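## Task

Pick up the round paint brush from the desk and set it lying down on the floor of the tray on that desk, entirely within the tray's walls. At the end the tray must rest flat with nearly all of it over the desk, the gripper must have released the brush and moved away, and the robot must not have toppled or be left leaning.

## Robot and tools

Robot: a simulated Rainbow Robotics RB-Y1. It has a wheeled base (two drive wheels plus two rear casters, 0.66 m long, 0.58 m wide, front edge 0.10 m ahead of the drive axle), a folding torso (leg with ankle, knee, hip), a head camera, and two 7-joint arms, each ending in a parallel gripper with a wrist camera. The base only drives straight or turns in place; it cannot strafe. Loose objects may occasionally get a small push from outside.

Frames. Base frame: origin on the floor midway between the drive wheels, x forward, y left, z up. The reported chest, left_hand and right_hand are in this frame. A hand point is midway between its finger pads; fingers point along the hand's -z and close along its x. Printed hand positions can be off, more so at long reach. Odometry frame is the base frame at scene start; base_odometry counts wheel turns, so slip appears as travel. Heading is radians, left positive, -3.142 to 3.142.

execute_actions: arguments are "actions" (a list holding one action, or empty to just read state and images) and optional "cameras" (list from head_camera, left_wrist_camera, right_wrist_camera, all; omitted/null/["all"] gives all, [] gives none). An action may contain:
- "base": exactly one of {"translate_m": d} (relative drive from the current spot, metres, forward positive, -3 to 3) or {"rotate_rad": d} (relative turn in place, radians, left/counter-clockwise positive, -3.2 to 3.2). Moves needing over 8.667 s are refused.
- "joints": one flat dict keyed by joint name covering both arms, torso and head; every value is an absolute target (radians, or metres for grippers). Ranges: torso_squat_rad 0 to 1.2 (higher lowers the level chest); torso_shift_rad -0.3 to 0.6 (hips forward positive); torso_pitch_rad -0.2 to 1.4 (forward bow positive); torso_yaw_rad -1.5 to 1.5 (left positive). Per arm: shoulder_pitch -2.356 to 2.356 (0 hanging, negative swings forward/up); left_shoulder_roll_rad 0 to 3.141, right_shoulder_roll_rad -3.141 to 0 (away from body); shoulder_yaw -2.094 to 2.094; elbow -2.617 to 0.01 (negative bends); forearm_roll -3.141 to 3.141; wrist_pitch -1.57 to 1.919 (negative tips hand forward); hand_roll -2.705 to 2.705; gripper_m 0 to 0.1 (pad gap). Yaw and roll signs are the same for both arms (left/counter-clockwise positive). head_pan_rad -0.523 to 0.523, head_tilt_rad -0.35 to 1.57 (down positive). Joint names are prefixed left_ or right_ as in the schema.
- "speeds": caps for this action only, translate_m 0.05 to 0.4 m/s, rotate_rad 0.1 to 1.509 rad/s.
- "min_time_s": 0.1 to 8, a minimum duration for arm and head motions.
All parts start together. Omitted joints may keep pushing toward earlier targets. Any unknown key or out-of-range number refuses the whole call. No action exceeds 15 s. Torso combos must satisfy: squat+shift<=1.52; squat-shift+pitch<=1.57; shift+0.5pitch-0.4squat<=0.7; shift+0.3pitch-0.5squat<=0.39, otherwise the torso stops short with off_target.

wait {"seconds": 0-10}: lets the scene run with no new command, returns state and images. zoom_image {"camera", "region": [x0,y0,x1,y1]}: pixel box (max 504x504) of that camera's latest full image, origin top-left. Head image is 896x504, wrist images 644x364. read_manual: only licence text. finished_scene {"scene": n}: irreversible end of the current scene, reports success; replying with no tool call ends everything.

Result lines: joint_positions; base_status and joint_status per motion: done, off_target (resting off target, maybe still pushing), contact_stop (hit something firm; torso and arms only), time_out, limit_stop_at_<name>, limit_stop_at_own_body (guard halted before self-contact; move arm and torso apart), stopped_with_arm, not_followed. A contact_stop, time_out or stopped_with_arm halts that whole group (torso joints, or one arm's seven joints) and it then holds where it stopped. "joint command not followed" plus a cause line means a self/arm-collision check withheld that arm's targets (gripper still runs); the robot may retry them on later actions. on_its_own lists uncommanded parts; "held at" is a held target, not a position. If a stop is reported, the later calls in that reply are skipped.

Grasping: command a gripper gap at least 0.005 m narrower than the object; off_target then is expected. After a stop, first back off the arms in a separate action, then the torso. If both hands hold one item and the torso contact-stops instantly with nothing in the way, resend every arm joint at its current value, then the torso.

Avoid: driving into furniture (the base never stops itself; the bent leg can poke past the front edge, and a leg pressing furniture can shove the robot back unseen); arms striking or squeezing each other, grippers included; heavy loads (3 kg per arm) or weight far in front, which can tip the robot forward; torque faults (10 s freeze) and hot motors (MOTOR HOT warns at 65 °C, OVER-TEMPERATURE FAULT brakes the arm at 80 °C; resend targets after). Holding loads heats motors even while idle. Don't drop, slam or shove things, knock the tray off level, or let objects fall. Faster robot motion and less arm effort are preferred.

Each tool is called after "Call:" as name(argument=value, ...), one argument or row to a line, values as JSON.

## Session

Call:
execute_actions(
  actions=[],
  cameras=["head_camera"],
)

Scene clock: 0.00 s.
base_odometry: x=+0.000 y=+0.000 heading=+0.000 (m, m, rad; odometry frame)
base_status: not commanded
joint_positions: torso_squat_rad=+0.350 torso_shift_rad=-0.001 torso_pitch_rad=-0.002 torso_yaw_rad=+0.000 left_shoulder_pitch_rad=-0.015 left_shoulder_roll_rad=+0.016 left_shoulder_yaw_rad=-0.046 left_elbow_rad=-0.128 left_forearm_roll_rad=-0.042 left_wrist_pitch_rad=+0.013 left_hand_roll_rad=-0.022 left_gripper_m=+0.101 right_shoulder_pitch_rad=-0.026 right_shoulder_roll_rad=-0.030 right_shoulder_yaw_rad=+0.038 right_elbow_rad=-0.162 right_forearm_roll_rad=-0.054 right_wrist_pitch_rad=-0.042 right_hand_roll_rad=+0.012 right_gripper_m=+0.100 head_pan_rad=+0.000 head_tilt_rad=+0.401
joint_status: not commanded
chest: x=-0.2288 y=+0.0008 z=+1.2475 quat_wxyz=(+1.000, -0.001, -0.001, +0.000) (m; base frame)
left_hand: x=-0.1571 y=+0.2289 z=+0.5654 quat_wxyz=(+0.996, +0.008, -0.065, -0.057) (m; base frame)
right_hand: x=-0.1210 y=-0.2396 z=+0.5712 quat_wxyz=(+0.993, -0.012, -0.114, +0.004) (m; base frame)
pictures: head_camera
Images, in order (width x height): head_camera 896x504.

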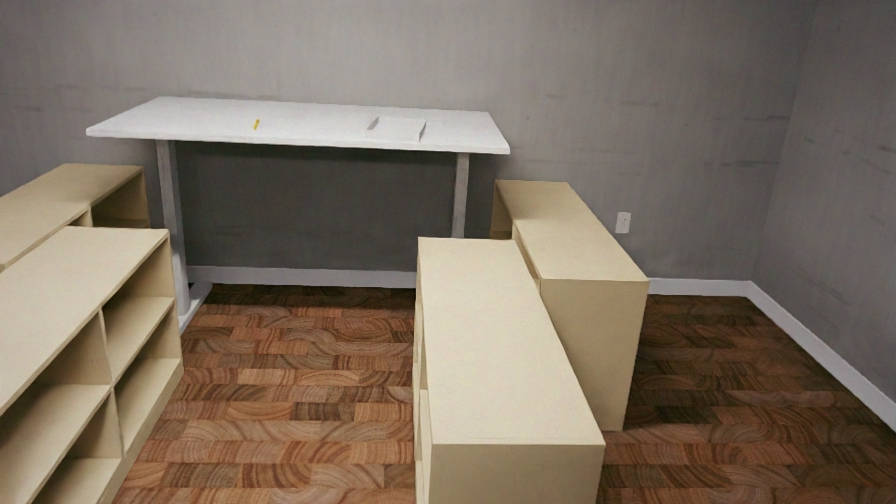

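Call:
execute_actions(
  actions=[
    {"base":{"rotate_rad":0.65},"joints":{"left_elbow_rad":-2.3,"right_elbow_rad":-2.3,"torso_squat_rad":0.0,"head_tilt_rad":0.6}},
  ],
  cameras=[],
)

Call:
execute_actions(
  actions=[
    {"base":{"translate_m":0.82}},
  ],
  cameras=[],
)

Call:
execute_actions(
  actions=[
    {"base":{"rotate_rad":-0.59}},
  ],
  cameras=["head_camera"],
)

Scene clock: 13.27 s.
base_odometry: x=+0.000 y=+0.000 heading=+0.649 (m, m, rad; odometry frame)
base_status: done
joint_positions: torso_squat_rad=+0.000 torso_shift_rad=-0.001 torso_pitch_rad=-0.002 torso_yaw_rad=+0.000 left_shoulder_pitch_rad=-0.015 left_shoulder_roll_rad=+0.016 left_shoulder_yaw_rad=-0.046 left_elbow_rad=-2.300 left_forearm_roll_rad=-0.042 left_wrist_pitch_rad=+0.013 left_hand_roll_rad=-0.022 left_gripper_m=+0.101 right_shoulder_pitch_rad=-0.026 right_shoulder_roll_rad=-0.030 right_shoulder_yaw_rad=+0.038 right_elbow_rad=-2.300 right_forearm_roll_rad=-0.054 right_wrist_pitch_rad=-0.042 right_hand_roll_rad=+0.012 right_gripper_m=+0.100 head_pan_rad=+0.000 head_tilt_rad=+0.600
joint_status: all done
chest: x=-0.2289 y=+0.0008 z=+1.2899 quat_wxyz=(+1.000, -0.001, -0.001, +0.000) (m; base frame)
left_hand: x=+0.1864 y=+0.1994 z=+1.3990 quat_wxyz=(+0.406, +0.009, -0.913, -0.030) (m; base frame)
right_hand: x=+0.1776 y=-0.1995 z=+1.4126 quat_wxyz=(+0.378, +0.034, -0.925, +0.015) (m; base frame)
pictures: none
No camera images: the call's "cameras" was empty. Leave "cameras" out to get every camera's image.

Scene clock: 16.80 s.
base_odometry: x=+0.653 y=+0.496 heading=+0.650 (m, m, rad; odometry frame)
base_status: done
joint_positions: torso_squat_rad=+0.000 torso_shift_rad=-0.001 torso_pitch_rad=-0.001 torso_yaw_rad=+0.000 left_shoulder_pitch_rad=-0.015 left_shoulder_roll_rad=+0.016 left_shoulder_yaw_rad=-0.046 left_elbow_rad=-2.300 left_forearm_roll_rad=-0.042 left_wrist_pitch_rad=+0.013 left_hand_roll_rad=-0.022 left_gripper_m=+0.101 right_shoulder_pitch_rad=-0.026 right_shoulder_roll_rad=-0.030 right_shoulder_yaw_rad=+0.038 right_elbow_rad=-2.300 right_forearm_roll_rad=-0.054 right_wrist_pitch_rad=-0.042 right_hand_roll_rad=+0.012 right_gripper_m=+0.100 head_pan_rad=+0.000 head_tilt_rad=+0.600
joint_status: not commanded
chest: x=-0.2288 y=+0.0008 z=+1.2899 quat_wxyz=(+1.000, -0.001, -0.001, +0.000) (m; base frame)
left_hand: x=+0.1866 y=+0.1995 z=+1.3989 quat_wxyz=(+0.406, +0.009, -0.913, -0.030) (m; base frame)
right_hand: x=+0.1777 y=-0.1995 z=+1.4125 quat_wxyz=(+0.378, +0.034, -0.925, +0.015) (m; base frame)
pictures: none
No camera images: the call's "cameras" was empty. Leave "cameras" out to get every camera's image.

Scene clock: 19.37 s.
base_odometry: x=+0.652 y=+0.496 heading=+0.061 (m, m, rad; odometry frame)
base_status: done
joint_positions: torso_squat_rad=+0.000 torso_shift_rad=-0.001 torso_pitch_rad=-0.001 torso_yaw_rad=+0.000 left_shoulder_pitch_rad=-0.015 left_shoulder_roll_rad=+0.016 left_shoulder_yaw_rad=-0.046 left_elbow_rad=-2.300 left_forearm_roll_rad=-0.042 left_wrist_pitch_rad=+0.013 left_hand_roll_rad=-0.022 left_gripper_m=+0.101 right_shoulder_pitch_rad=-0.026 right_shoulder_roll_rad=-0.030 right_shoulder_yaw_rad=+0.038 right_elbow_rad=-2.300 right_forearm_roll_rad=-0.054 right_wrist_pitch_rad=-0.042 right_hand_roll_rad=+0.012 right_gripper_m=+0.100 head_pan_rad=+0.000 head_tilt_rad=+0.600
joint_status: not commanded
chest: x=-0.2288 y=+0.0008 z=+1.2899 quat_wxyz=(+1.000, -0.001, -0.001, +0.000) (m; base frame)
left_hand: x=+0.1865 y=+0.1995 z=+1.3989 quat_wxyz=(+0.406, +0.009, -0.913, -0.030) (m; base frame)
right_hand: x=+0.1777 y=-0.1994 z=+1.4125 quat_wxyz=(+0.378, +0.034, -0.925, +0.015) (m; base frame)
pictures: head_camera
Images, in order (width x height): head_camera 896x504.

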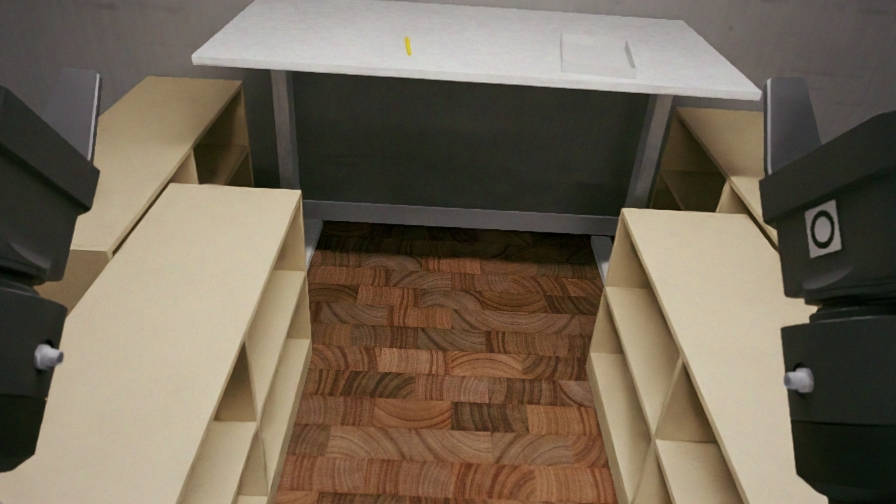

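Call:
execute_actions(
  actions=[
    {"base":{"translate_m":1.0},"joints":{"left_shoulder_roll_rad":0.4,"right_shoulder_roll_rad":-0.4}},
  ],
  cameras=["head_camera"],
)

Scene clock: 26.97 s.
base_odometry: x=+1.650 y=+0.556 heading=+0.060 (m, m, rad; odometry frame)
base_status: done
joint_positions: torso_squat_rad=+0.000 torso_shift_rad=-0.001 torso_pitch_rad=-0.001 torso_yaw_rad=+0.000 left_shoulder_pitch_rad=-0.015 left_shoulder_roll_rad=+0.400 left_shoulder_yaw_rad=-0.046 left_elbow_rad=-2.300 left_forearm_roll_rad=-0.042 left_wrist_pitch_rad=+0.013 left_hand_roll_rad=-0.022 left_gripper_m=+0.101 right_shoulder_pitch_rad=-0.026 right_shoulder_roll_rad=-0.400 right_shoulder_yaw_rad=+0.038 right_elbow_rad=-2.300 right_forearm_roll_rad=-0.054 right_wrist_pitch_rad=-0.042 right_hand_roll_rad=+0.012 right_gripper_m=+0.100 head_pan_rad=+0.000 head_tilt_rad=+0.600
joint_status: all done
chest: x=-0.2288 y=+0.0008 z=+1.2899 quat_wxyz=(+1.000, -0.001, -0.001, +0.000) (m; base frame)
left_hand: x=+0.1866 y=+0.1925 z=+1.3900 quat_wxyz=(+0.396, +0.089, -0.891, -0.202) (m; base frame)
right_hand: x=+0.1778 y=-0.1891 z=+1.4047 quat_wxyz=(+0.376, -0.040, -0.907, +0.183) (m; base frame)
pictures: head_camera
Images, in order (width x height): head_camera 896x504.

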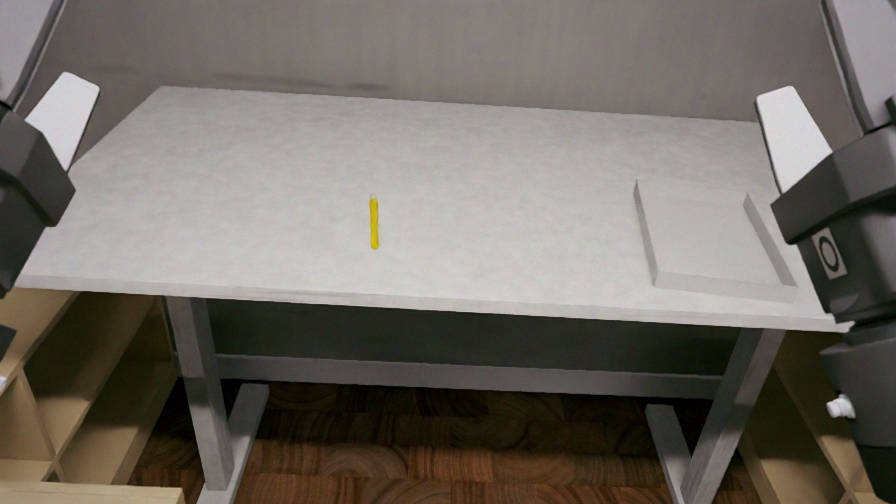

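Call:
execute_actions(
  actions=[
    {"joints":{"right_shoulder_pitch_rad":-1.07,"right_shoulder_roll_rad":-0.1,"right_shoulder_yaw_rad":-0.27,"right_elbow_rad":-0.75,"right_forearm_roll_rad":0,"right_wrist_pitch_rad":1.47,"right_hand_roll_rad":1.0,"torso_yaw_rad":0.49,"head_pan_rad":-0.4,"head_tilt_rad":0.9}},
  ],
  cameras=[],
)

Call:
execute_actions(
  actions=[
    {"base":{"translate_m":0.44}},
  ],
  cameras=["head_camera","right_wrist_camera"],
)

Scene clock: 44.17 s.
base_odometry: x=+1.650 y=+0.556 heading=+0.060 (m, m, rad; odometry frame)
base_status: not commanded
joint_positions: torso_squat_rad=+0.000 torso_shift_rad=-0.001 torso_pitch_rad=-0.002 torso_yaw_rad=+0.490 left_shoulder_pitch_rad=-0.015 left_shoulder_roll_rad=+0.400 left_shoulder_yaw_rad=-0.046 left_elbow_rad=-2.300 left_forearm_roll_rad=-0.042 left_wrist_pitch_rad=+0.013 left_hand_roll_rad=-0.022 left_gripper_m=+0.101 right_shoulder_pitch_rad=-1.070 right_shoulder_roll_rad=-0.100 right_shoulder_yaw_rad=-0.270 right_elbow_rad=-0.750 right_forearm_roll_rad=+0.000 right_wrist_pitch_rad=+1.470 right_hand_roll_rad=+1.000 right_gripper_m=+0.100 head_pan_rad=-0.400 head_tilt_rad=+0.900
joint_status: all done
chest: x=-0.2289 y=+0.0008 z=+1.2899 quat_wxyz=(+0.970, -0.001, -0.001, +0.243) (m; base frame)
left_hand: x=+0.0476 y=+0.3654 z=+1.3896 quat_wxyz=(+0.434, +0.302, -0.843, -0.100) (m; base frame)
right_hand: x=+0.3597 y=+0.1202 z=+1.0541 quat_wxyz=(+0.699, -0.030, -0.148, +0.699) (m; base frame)
pictures: none
No camera images: the call's "cameras" was empty. Leave "cameras" out to get every camera's image.

Scene clock: 46.73 s.
base_odometry: x=+2.090 y=+0.582 heading=+0.059 (m, m, rad; odometry frame)
base_status: done
joint_positions: torso_squat_rad=+0.000 torso_shift_rad=-0.001 torso_pitch_rad=-0.002 torso_yaw_rad=+0.490 left_shoulder_pitch_rad=-0.015 left_shoulder_roll_rad=+0.400 left_shoulder_yaw_rad=-0.046 left_elbow_rad=-2.300 left_forearm_roll_rad=-0.042 left_wrist_pitch_rad=+0.013 left_hand_roll_rad=-0.022 left_gripper_m=+0.101 right_shoulder_pitch_rad=-1.070 right_shoulder_roll_rad=-0.100 right_shoulder_yaw_rad=-0.270 right_elbow_rad=-0.750 right_forearm_roll_rad=+0.000 right_wrist_pitch_rad=+1.470 right_hand_roll_rad=+1.000 right_gripper_m=+0.100 head_pan_rad=-0.400 head_tilt_rad=+0.900
joint_status: not commanded
chest: x=-0.2288 y=+0.0008 z=+1.2899 quat_wxyz=(+0.970, -0.001, -0.001, +0.243) (m; base frame)
left_hand: x=+0.0477 y=+0.3654 z=+1.3896 quat_wxyz=(+0.434, +0.302, -0.843, -0.100) (m; base frame)
right_hand: x=+0.3597 y=+0.1202 z=+1.0540 quat_wxyz=(+0.699, -0.030, -0.148, +0.699) (m; base frame)
pictures: head_camera, right_wrist_camera
Images, in order (width x height): head_camera 896x504, right_wrist_camera 644x364.

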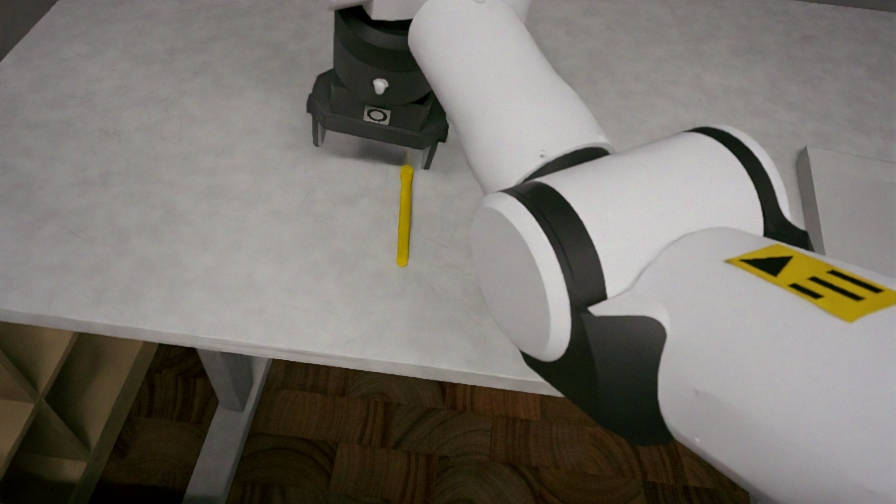

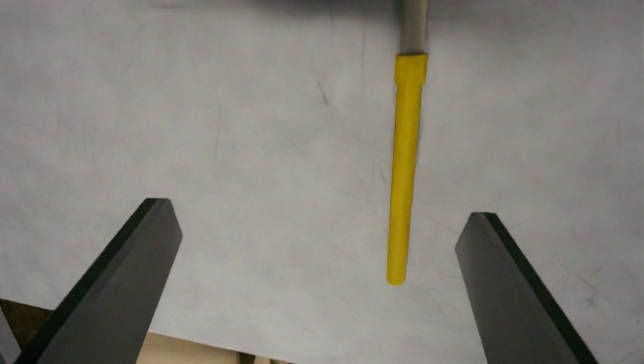

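Call:
execute_actions(
  actions=[
    {"base":{"translate_m":0.025},"joints":{"torso_yaw_rad":0.43,"right_hand_roll_rad":1.06,"torso_squat_rad":0.38}},
  ],
  cameras=["right_wrist_camera"],
)

Call:
execute_actions(
  actions=[
    {"joints":{"torso_squat_rad":0.44,"right_gripper_m":0.05}},
  ],
  cameras=["head_camera","right_wrist_camera"],
)

Scene clock: 55.33 s.
base_odometry: x=+2.115 y=+0.584 heading=+0.058 (m, m, rad; odometry frame)
base_status: done
joint_positions: torso_squat_rad=+0.380 torso_shift_rad=-0.001 torso_pitch_rad=-0.002 torso_yaw_rad=+0.430 left_shoulder_pitch_rad=-0.015 left_shoulder_roll_rad=+0.400 left_shoulder_yaw_rad=-0.046 left_elbow_rad=-2.300 left_forearm_roll_rad=-0.042 left_wrist_pitch_rad=+0.013 left_hand_roll_rad=-0.022 left_gripper_m=+0.101 right_shoulder_pitch_rad=-1.070 right_shoulder_roll_rad=-0.100 right_shoulder_yaw_rad=-0.270 right_elbow_rad=-0.750 right_forearm_roll_rad=+0.000 right_wrist_pitch_rad=+1.470 right_hand_roll_rad=+1.060 right_gripper_m=+0.100 head_pan_rad=-0.400 head_tilt_rad=+0.900
joint_status: all done
chest: x=-0.2289 y=+0.0008 z=+1.2400 quat_wxyz=(+0.977, -0.001, -0.001, +0.213) (m; base frame)
left_hand: x=+0.0690 y=+0.3481 z=+1.3397 quat_wxyz=(+0.431, +0.277, -0.852, -0.113) (m; base frame)
right_hand: x=+0.3658 y=+0.0847 z=+1.0043 quat_wxyz=(+0.699, -0.038, -0.146, +0.699) (m; base frame)
pictures: right_wrist_camera
Images, in order (width x height): right_wrist_camera 644x364.

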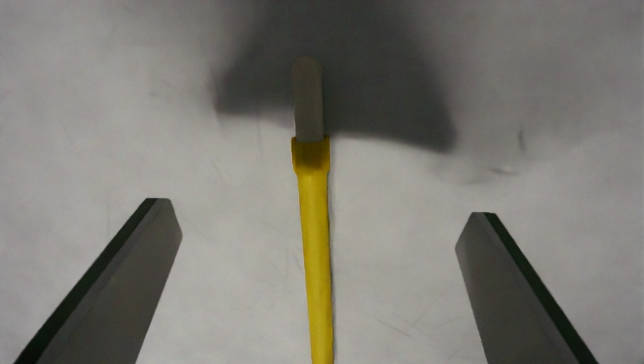

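Scene clock: 56.30 s.
base_odometry: x=+2.115 y=+0.584 heading=+0.058 (m, m, rad; odometry frame)
base_status: not commanded
joint_positions: torso_squat_rad=+0.440 torso_shift_rad=-0.001 torso_pitch_rad=-0.002 torso_yaw_rad=+0.430 left_shoulder_pitch_rad=-0.015 left_shoulder_roll_rad=+0.400 left_shoulder_yaw_rad=-0.046 left_elbow_rad=-2.300 left_forearm_roll_rad=-0.042 left_wrist_pitch_rad=+0.013 left_hand_roll_rad=-0.022 left_gripper_m=+0.101 right_shoulder_pitch_rad=-1.070 right_shoulder_roll_rad=-0.100 right_shoulder_yaw_rad=-0.270 right_elbow_rad=-0.750 right_forearm_roll_rad=+0.000 right_wrist_pitch_rad=+1.470 right_hand_roll_rad=+1.060 right_gripper_m=+0.050 head_pan_rad=-0.400 head_tilt_rad=+0.900
joint_status: all done
chest: x=-0.2289 y=+0.0008 z=+1.2232 quat_wxyz=(+0.977, -0.001, -0.001, +0.213) (m; base frame)
left_hand: x=+0.0690 y=+0.3481 z=+1.3230 quat_wxyz=(+0.431, +0.277, -0.852, -0.113) (m; base frame)
right_hand: x=+0.3658 y=+0.0847 z=+0.9875 quat_wxyz=(+0.699, -0.038, -0.146, +0.699) (m; base frame)
pictures: head_camera, right_wrist_camera
Images, in order (width x height): head_camera 896x504, right_wrist_camera 644x364.

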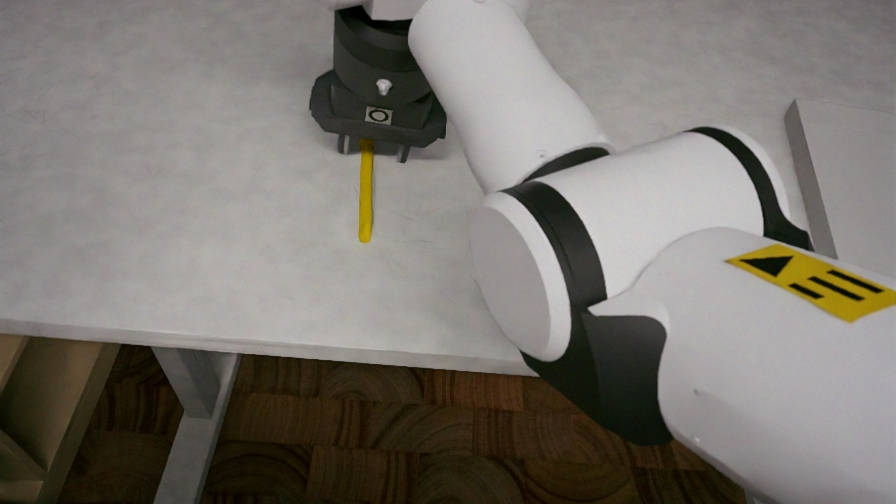

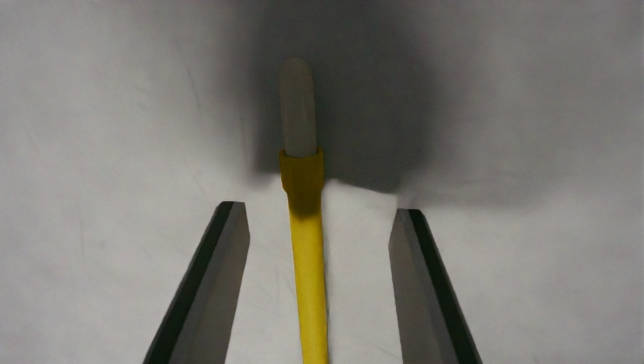

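Call:
execute_actions(
  actions=[
    {"base":{"translate_m":-0.03},"joints":{"torso_squat_rad":0.52}},
  ],
  cameras=["right_wrist_camera"],
)

Scene clock: 60.53 s.
base_odometry: x=+2.085 y=+0.582 heading=+0.058 (m, m, rad; odometry frame)
base_status: done
joint_positions: torso_squat_rad=+0.493 torso_shift_rad=-0.003 torso_pitch_rad=-0.008 torso_yaw_rad=+0.430 left_shoulder_pitch_rad=-0.015 left_shoulder_roll_rad=+0.400 left_shoulder_yaw_rad=-0.046 left_elbow_rad=-2.300 left_forearm_roll_rad=-0.042 left_wrist_pitch_rad=+0.013 left_hand_roll_rad=-0.022 left_gripper_m=+0.101 right_shoulder_pitch_rad=-1.076 right_shoulder_roll_rad=-0.102 right_shoulder_yaw_rad=-0.270 right_elbow_rad=-0.753 right_forearm_roll_rad=+0.000 right_wrist_pitch_rad=+1.470 right_hand_roll_rad=+1.060 right_gripper_m=+0.050 head_pan_rad=-0.400 head_tilt_rad=+0.900
joint_status: torso_squat_rad contact_stop (moved +0.053 of +0.080)
on_its_own: torso_squat_rad is held at +0.493, not at your +0.520, since a contact_stop
chest: x=-0.2322 y=+0.0007 z=+1.2065 quat_wxyz=(+0.977, -0.002, -0.004, +0.213) (m; base frame)
left_hand: x=+0.0651 y=+0.3481 z=+1.3081 quat_wxyz=(+0.428, +0.277, -0.853, -0.112) (m; base frame)
right_hand: x=+0.3664 y=+0.0856 z=+0.9790 quat_wxyz=(+0.698, -0.043, -0.153, +0.698) (m; base frame)
pictures: right_wrist_camera
Images, in order (width x height): right_wrist_camera 644x364.

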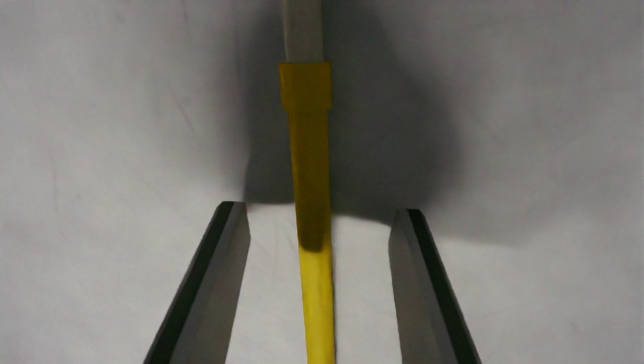

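Call:
execute_actions(
  actions=[
    {"joints":{"torso_squat_rad":0.478}},
  ],
  cameras=[],
)

Call:
execute_actions(
  actions=[
    {"joints":{"right_gripper_m":0.0}},
  ],
  cameras=[],
)

Call:
execute_actions(
  actions=[
    {"joints":{"torso_squat_rad":0.0}},
  ],
  cameras=["right_wrist_camera"],
)

Scene clock: 65.17 s.
base_odometry: x=+2.085 y=+0.582 heading=+0.058 (m, m, rad; odometry frame)
base_status: not commanded
joint_positions: torso_squat_rad=+0.478 torso_shift_rad=-0.002 torso_pitch_rad=-0.006 torso_yaw_rad=+0.430 left_shoulder_pitch_rad=-0.015 left_shoulder_roll_rad=+0.400 left_shoulder_yaw_rad=-0.046 left_elbow_rad=-2.300 left_forearm_roll_rad=-0.042 left_wrist_pitch_rad=+0.013 left_hand_roll_rad=-0.022 left_gripper_m=+0.101 right_shoulder_pitch_rad=-1.072 right_shoulder_roll_rad=-0.101 right_shoulder_yaw_rad=-0.270 right_elbow_rad=-0.751 right_forearm_roll_rad=+0.000 right_wrist_pitch_rad=+1.470 right_hand_roll_rad=+1.060 right_gripper_m=+0.050 head_pan_rad=-0.400 head_tilt_rad=+0.900
joint_status: all done
chest: x=-0.2314 y=+0.0007 z=+1.2114 quat_wxyz=(+0.977, -0.001, -0.003, +0.213) (m; base frame)
left_hand: x=+0.0660 y=+0.3481 z=+1.3125 quat_wxyz=(+0.429, +0.277, -0.853, -0.112) (m; base frame)
right_hand: x=+0.3654 y=+0.0849 z=+0.9801 quat_wxyz=(+0.699, -0.041, -0.149, +0.698) (m; base frame)
pictures: none
No camera images: the call's "cameras" was empty. Leave "cameras" out to get every camera's image.

Scene clock: 66.17 s.
base_odometry: x=+2.085 y=+0.582 heading=+0.058 (m, m, rad; odometry frame)
base_status: not commanded
joint_positions: torso_squat_rad=+0.478 torso_shift_rad=-0.002 torso_pitch_rad=-0.006 torso_yaw_rad=+0.430 left_shoulder_pitch_rad=-0.015 left_shoulder_roll_rad=+0.400 left_shoulder_yaw_rad=-0.046 left_elbow_rad=-2.300 left_forearm_roll_rad=-0.042 left_wrist_pitch_rad=+0.013 left_hand_roll_rad=-0.022 left_gripper_m=+0.101 right_shoulder_pitch_rad=-1.071 right_shoulder_roll_rad=-0.100 right_shoulder_yaw_rad=-0.270 right_elbow_rad=-0.750 right_forearm_roll_rad=+0.000 right_wrist_pitch_rad=+1.470 right_hand_roll_rad=+1.060 right_gripper_m=+0.011 head_pan_rad=-0.400 head_tilt_rad=+0.900
joint_status: right_gripper_m off_target (ended at +0.011, target +0.000)
chest: x=-0.2314 y=+0.0007 z=+1.2114 quat_wxyz=(+0.977, -0.001, -0.003, +0.213) (m; base frame)
left_hand: x=+0.0661 y=+0.3481 z=+1.3125 quat_wxyz=(+0.429, +0.277, -0.853, -0.112) (m; base frame)
right_hand: x=+0.3646 y=+0.0846 z=+0.9787 quat_wxyz=(+0.699, -0.040, -0.148, +0.699) (m; base frame)
pictures: none
No camera images: the call's "cameras" was empty. Leave "cameras" out to get every camera's image.

Scene clock: 68.60 s.
base_odometry: x=+2.085 y=+0.582 heading=+0.058 (m, m, rad; odometry frame)
base_status: not commanded
joint_positions: torso_squat_rad=+0.000 torso_shift_rad=-0.002 torso_pitch_rad=-0.006 torso_yaw_rad=+0.430 left_shoulder_pitch_rad=-0.015 left_shoulder_roll_rad=+0.400 left_shoulder_yaw_rad=-0.046 left_elbow_rad=-2.300 left_forearm_roll_rad=-0.042 left_wrist_pitch_rad=+0.013 left_hand_roll_rad=-0.022 left_gripper_m=+0.101 right_shoulder_pitch_rad=-1.070 right_shoulder_roll_rad=-0.100 right_shoulder_yaw_rad=-0.270 right_elbow_rad=-0.750 right_forearm_roll_rad=+0.000 right_wrist_pitch_rad=+1.470 right_hand_roll_rad=+1.060 right_gripper_m=+0.011 head_pan_rad=-0.400 head_tilt_rad=+0.900
joint_status: all done
chest: x=-0.2313 y=+0.0008 z=+1.2899 quat_wxyz=(+0.977, -0.001, -0.003, +0.213) (m; base frame)
left_hand: x=+0.0661 y=+0.3481 z=+1.3909 quat_wxyz=(+0.429, +0.277, -0.852, -0.112) (m; base frame)
right_hand: x=+0.3645 y=+0.0846 z=+1.0568 quat_wxyz=(+0.699, -0.040, -0.148, +0.699) (m; base frame)
pictures: right_wrist_camera
Images, in order (width x height): right_wrist_camera 644x364.

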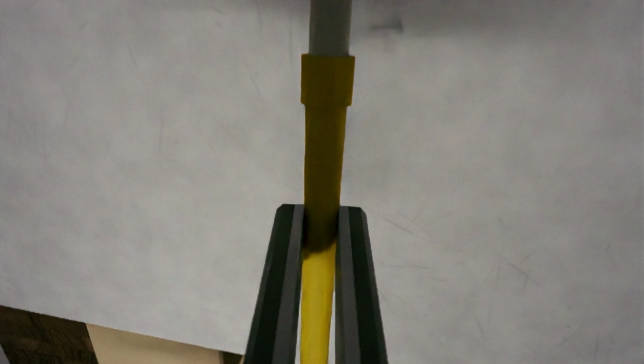

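Call:
execute_actions(
  actions=[
    {"base":{"translate_m":0.11},"joints":{"torso_yaw_rad":-0.44,"right_hand_roll_rad":1.93,"head_pan_rad":-0.2,"head_tilt_rad":1.0},"min_time_s":2},
  ],
  cameras=["head_camera","right_wrist_camera"],
)

Scene clock: 77.17 s.
base_odometry: x=+2.194 y=+0.588 heading=+0.057 (m, m, rad; odometry frame)
base_status: done
joint_positions: torso_squat_rad=+0.000 torso_shift_rad=-0.002 torso_pitch_rad=-0.006 torso_yaw_rad=-0.440 left_shoulder_pitch_rad=-0.015 left_shoulder_roll_rad=+0.400 left_shoulder_yaw_rad=-0.046 left_elbow_rad=-2.300 left_forearm_roll_rad=-0.042 left_wrist_pitch_rad=+0.013 left_hand_roll_rad=-0.022 left_gripper_m=+0.101 right_shoulder_pitch_rad=-1.070 right_shoulder_roll_rad=-0.100 right_shoulder_yaw_rad=-0.270 right_elbow_rad=-0.750 right_forearm_roll_rad=+0.000 right_wrist_pitch_rad=+1.470 right_hand_roll_rad=+1.930 right_gripper_m=+0.011 head_pan_rad=-0.200 head_tilt_rad=+1.000
joint_status: all done
chest: x=-0.2313 y=+0.0008 z=+1.2899 quat_wxyz=(+0.976, +0.000, -0.003, -0.218) (m; base frame)
left_hand: x=+0.2257 y=-0.0030 z=+1.3923 quat_wxyz=(+0.340, -0.107, -0.890, -0.285) (m; base frame)
right_hand: x=+0.2176 y=-0.3996 z=+1.0565 quat_wxyz=(+0.699, -0.138, -0.067, +0.698) (m; base frame)
pictures: head_camera, right_wrist_camera
Images, in order (width x height): head_camera 896x504, right_wrist_camera 644x364.

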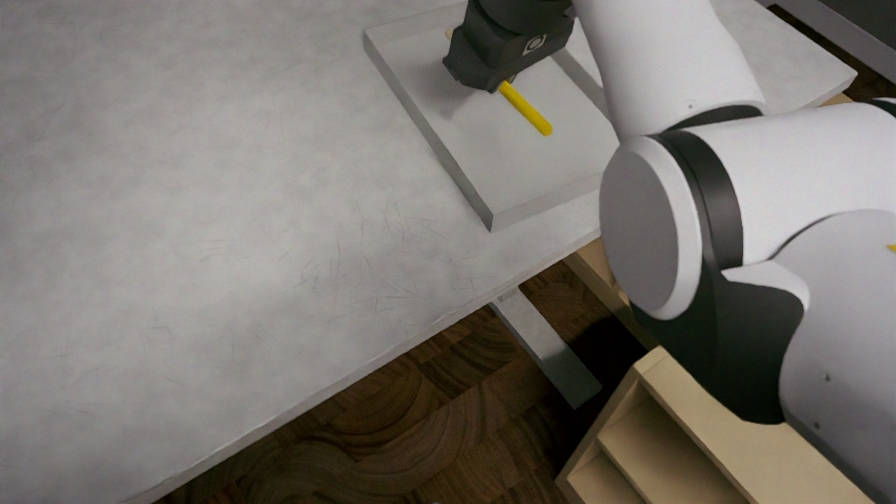

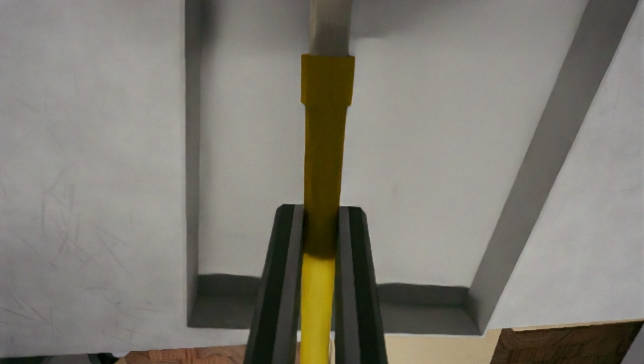

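Call:
execute_actions(
  actions=[
    {"joints":{"torso_squat_rad":0.4,"head_tilt_rad":0.9}},
  ],
  cameras=["head_camera","right_wrist_camera"],
)

Scene clock: 82.33 s.
base_odometry: x=+2.194 y=+0.588 heading=+0.057 (m, m, rad; odometry frame)
base_status: not commanded
joint_positions: torso_squat_rad=+0.400 torso_shift_rad=-0.002 torso_pitch_rad=-0.006 torso_yaw_rad=-0.440 left_shoulder_pitch_rad=-0.015 left_shoulder_roll_rad=+0.400 left_shoulder_yaw_rad=-0.046 left_elbow_rad=-2.300 left_forearm_roll_rad=-0.042 left_wrist_pitch_rad=+0.013 left_hand_roll_rad=-0.022 left_gripper_m=+0.101 right_shoulder_pitch_rad=-1.070 right_shoulder_roll_rad=-0.100 right_shoulder_yaw_rad=-0.270 right_elbow_rad=-0.750 right_forearm_roll_rad=+0.000 right_wrist_pitch_rad=+1.470 right_hand_roll_rad=+1.930 right_gripper_m=+0.011 head_pan_rad=-0.200 head_tilt_rad=+0.900
joint_status: all done
chest: x=-0.2313 y=+0.0007 z=+1.2347 quat_wxyz=(+0.976, +0.000, -0.003, -0.218) (m; base frame)
left_hand: x=+0.2257 y=-0.0030 z=+1.3371 quat_wxyz=(+0.340, -0.107, -0.890, -0.285) (m; base frame)
right_hand: x=+0.2177 y=-0.3997 z=+1.0013 quat_wxyz=(+0.699, -0.138, -0.067, +0.698) (m; base frame)
pictures: head_camera, right_wrist_camera
Images, in order (width x height): head_camera 896x504, right_wrist_camera 644x364.

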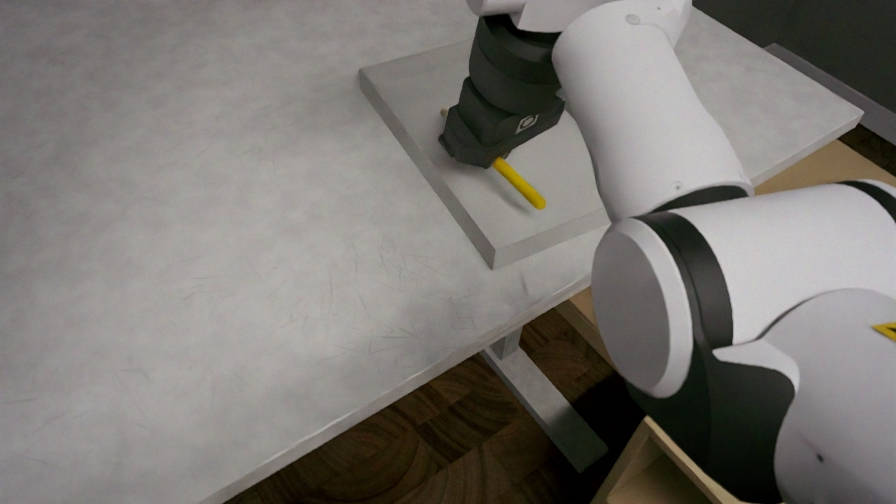

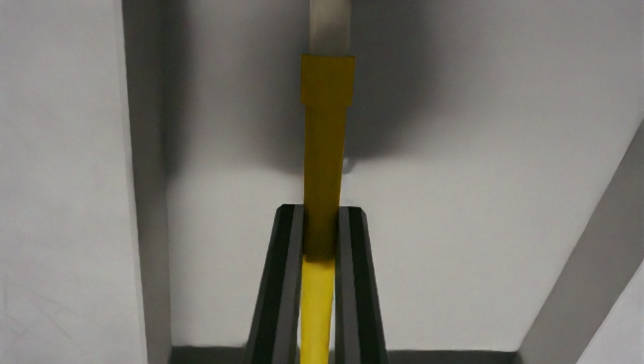

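Call:
execute_actions(
  actions=[
    {"base":{"translate_m":0.03}},
  ],
  cameras=[],
)

Call:
execute_actions(
  actions=[
    {"joints":{"torso_squat_rad":0.46}},
  ],
  cameras=[],
)

Call:
execute_actions(
  actions=[
    {"joints":{"right_gripper_m":0.04}},
  ],
  cameras=[],
)

Call:
execute_actions(
  actions=[
    {"joints":{"torso_squat_rad":0.0}},
  ],
  cameras=[],
)

Call:
execute_actions(
  actions=[
    {"base":{"translate_m":-0.4},"joints":{"torso_yaw_rad":0.0,"right_shoulder_pitch_rad":-0.6,"right_elbow_rad":-2.0,"right_wrist_pitch_rad":0.5,"head_pan_rad":-0.2,"head_tilt_rad":0.7,"right_shoulder_yaw_rad":-0.6}},
  ],
  cameras=["head_camera"],
)

Scene clock: 90.63 s.
base_odometry: x=+2.224 y=+0.590 heading=+0.057 (m, m, rad; odometry frame)
base_status: done
joint_positions: torso_squat_rad=+0.400 torso_shift_rad=-0.002 torso_pitch_rad=-0.006 torso_yaw_rad=-0.440 left_shoulder_pitch_rad=-0.015 left_shoulder_roll_rad=+0.400 left_shoulder_yaw_rad=-0.046 left_elbow_rad=-2.300 left_forearm_roll_rad=-0.042 left_wrist_pitch_rad=+0.013 left_hand_roll_rad=-0.022 left_gripper_m=+0.101 right_shoulder_pitch_rad=-1.070 right_shoulder_roll_rad=-0.100 right_shoulder_yaw_rad=-0.270 right_elbow_rad=-0.750 right_forearm_roll_rad=+0.000 right_wrist_pitch_rad=+1.470 right_hand_roll_rad=+1.930 right_gripper_m=+0.011 head_pan_rad=-0.200 head_tilt_rad=+0.900
joint_status: not commanded
chest: x=-0.2312 y=+0.0007 z=+1.2347 quat_wxyz=(+0.976, +0.000, -0.003, -0.218) (m; base frame)
left_hand: x=+0.2258 y=-0.0030 z=+1.3370 quat_wxyz=(+0.340, -0.107, -0.890, -0.285) (m; base frame)
right_hand: x=+0.2178 y=-0.3996 z=+1.0013 quat_wxyz=(+0.699, -0.138, -0.067, +0.698) (m; base frame)
pictures: none
No camera images: the call's "cameras" was empty. Leave "cameras" out to get every camera's image.

Scene clock: 91.53 s.
base_odometry: x=+2.224 y=+0.590 heading=+0.057 (m, m, rad; odometry frame)
base_status: not commanded
joint_positions: torso_squat_rad=+0.460 torso_shift_rad=-0.002 torso_pitch_rad=-0.006 torso_yaw_rad=-0.440 left_shoulder_pitch_rad=-0.015 left_shoulder_roll_rad=+0.400 left_shoulder_yaw_rad=-0.046 left_elbow_rad=-2.300 left_forearm_roll_rad=-0.042 left_wrist_pitch_rad=+0.013 left_hand_roll_rad=-0.022 left_gripper_m=+0.101 right_shoulder_pitch_rad=-1.070 right_shoulder_roll_rad=-0.100 right_shoulder_yaw_rad=-0.270 right_elbow_rad=-0.750 right_forearm_roll_rad=+0.000 right_wrist_pitch_rad=+1.470 right_hand_roll_rad=+1.930 right_gripper_m=+0.011 head_pan_rad=-0.200 head_tilt_rad=+0.900
joint_status: all done
chest: x=-0.2312 y=+0.0007 z=+1.2172 quat_wxyz=(+0.976, +0.000, -0.003, -0.218) (m; base frame)
left_hand: x=+0.2257 y=-0.0030 z=+1.3196 quat_wxyz=(+0.340, -0.107, -0.890, -0.285) (m; base frame)
right_hand: x=+0.2177 y=-0.3996 z=+0.9838 quat_wxyz=(+0.699, -0.138, -0.067, +0.698) (m; base frame)
pictures: none
No camera images: the call's "cameras" was empty. Leave "cameras" out to get every camera's image.

Scene clock: 92.43 s.
base_odometry: x=+2.224 y=+0.590 heading=+0.057 (m, m, rad; odometry frame)
base_status: not commanded
joint_positions: torso_squat_rad=+0.460 torso_shift_rad=-0.002 torso_pitch_rad=-0.006 torso_yaw_rad=-0.440 left_shoulder_pitch_rad=-0.015 left_shoulder_roll_rad=+0.400 left_shoulder_yaw_rad=-0.046 left_elbow_rad=-2.300 left_forearm_roll_rad=-0.042 left_wrist_pitch_rad=+0.013 left_hand_roll_rad=-0.022 left_gripper_m=+0.101 right_shoulder_pitch_rad=-1.070 right_shoulder_roll_rad=-0.100 right_shoulder_yaw_rad=-0.270 right_elbow_rad=-0.750 right_forearm_roll_rad=+0.000 right_wrist_pitch_rad=+1.470 right_hand_roll_rad=+1.930 right_gripper_m=+0.040 head_pan_rad=-0.200 head_tilt_rad=+0.900
joint_status: all done
chest: x=-0.2312 y=+0.0007 z=+1.2172 quat_wxyz=(+0.976, +0.000, -0.003, -0.218) (m; base frame)
left_hand: x=+0.2257 y=-0.0030 z=+1.3196 quat_wxyz=(+0.340, -0.107, -0.890, -0.285) (m; base frame)
right_hand: x=+0.2177 y=-0.3996 z=+0.9838 quat_wxyz=(+0.699, -0.138, -0.067, +0.698) (m; base frame)
pictures: none
No camera images: the call's "cameras" was empty. Leave "cameras" out to get every camera's image.

Scene clock: 94.80 s.
base_odometry: x=+2.224 y=+0.590 heading=+0.057 (m, m, rad; odometry frame)
base_status: not commanded
joint_positions: torso_squat_rad=+0.000 torso_shift_rad=-0.002 torso_pitch_rad=-0.006 torso_yaw_rad=-0.440 left_shoulder_pitch_rad=-0.015 left_shoulder_roll_rad=+0.400 left_shoulder_yaw_rad=-0.046 left_elbow_rad=-2.300 left_forearm_roll_rad=-0.042 left_wrist_pitch_rad=+0.013 left_hand_roll_rad=-0.022 left_gripper_m=+0.101 right_shoulder_pitch_rad=-1.070 right_shoulder_roll_rad=-0.100 right_shoulder_yaw_rad=-0.270 right_elbow_rad=-0.750 right_forearm_roll_rad=+0.000 right_wrist_pitch_rad=+1.470 right_hand_roll_rad=+1.930 right_gripper_m=+0.040 head_pan_rad=-0.200 head_tilt_rad=+0.900
joint_status: all done
chest: x=-0.2313 y=+0.0008 z=+1.2899 quat_wxyz=(+0.976, +0.000, -0.003, -0.218) (m; base frame)
left_hand: x=+0.2257 y=-0.0030 z=+1.3923 quat_wxyz=(+0.340, -0.107, -0.890, -0.285) (m; base frame)
right_hand: x=+0.2176 y=-0.3996 z=+1.0565 quat_wxyz=(+0.699, -0.138, -0.067, +0.698) (m; base frame)
pictures: none
No camera images: the call's "cameras" was empty. Leave "cameras" out to get every camera's image.

Scene clock: 97.40 s.
base_odometry: x=+1.825 y=+0.568 heading=+0.055 (m, m, rad; odometry frame)
base_status: done
joint_positions: torso_squat_rad=+0.000 torso_shift_rad=-0.002 torso_pitch_rad=-0.006 torso_yaw_rad=+0.000 left_shoulder_pitch_rad=-0.015 left_shoulder_roll_rad=+0.400 left_shoulder_yaw_rad=-0.046 left_elbow_rad=-2.300 left_forearm_roll_rad=-0.042 left_wrist_pitch_rad=+0.013 left_hand_roll_rad=-0.022 left_gripper_m=+0.101 right_shoulder_pitch_rad=-0.600 right_shoulder_roll_rad=-0.100 right_shoulder_yaw_rad=-0.600 right_elbow_rad=-2.000 right_forearm_roll_rad=+0.000 right_wrist_pitch_rad=+0.500 right_hand_roll_rad=+1.930 right_gripper_m=+0.040 head_pan_rad=-0.200 head_tilt_rad=+0.700
joint_status: all done
chest: x=-0.2314 y=+0.0008 z=+1.2899 quat_wxyz=(+1.000, -0.001, -0.003, +0.000) (m; base frame)
left_hand: x=+0.1837 y=+0.1923 z=+1.3918 quat_wxyz=(+0.394, +0.089, -0.892, -0.202) (m; base frame)
right_hand: x=+0.2697 y=-0.4276 z=+1.4569 quat_wxyz=(+0.419, -0.759, -0.394, +0.305) (m; base frame)
pictures: head_camera
Images, in order (width x height): head_camera 896x504.

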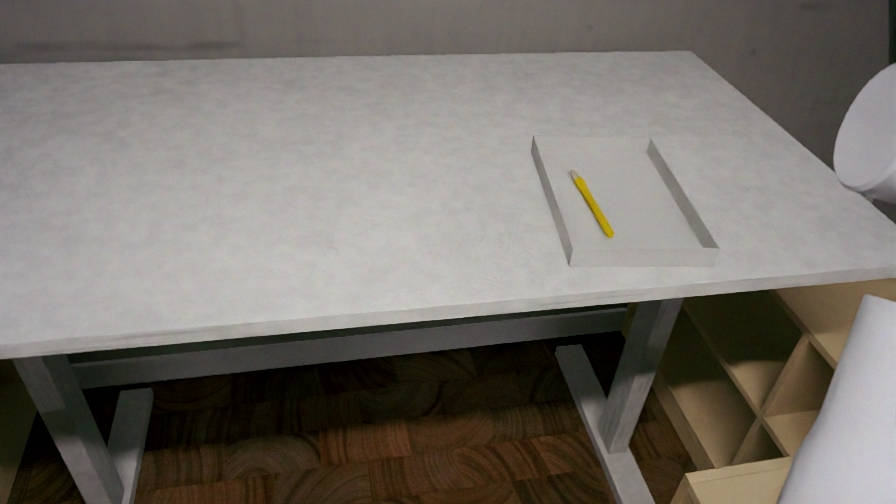

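Call:
finished_scene(
  scene=2,
)

The scene is finished: the task was done.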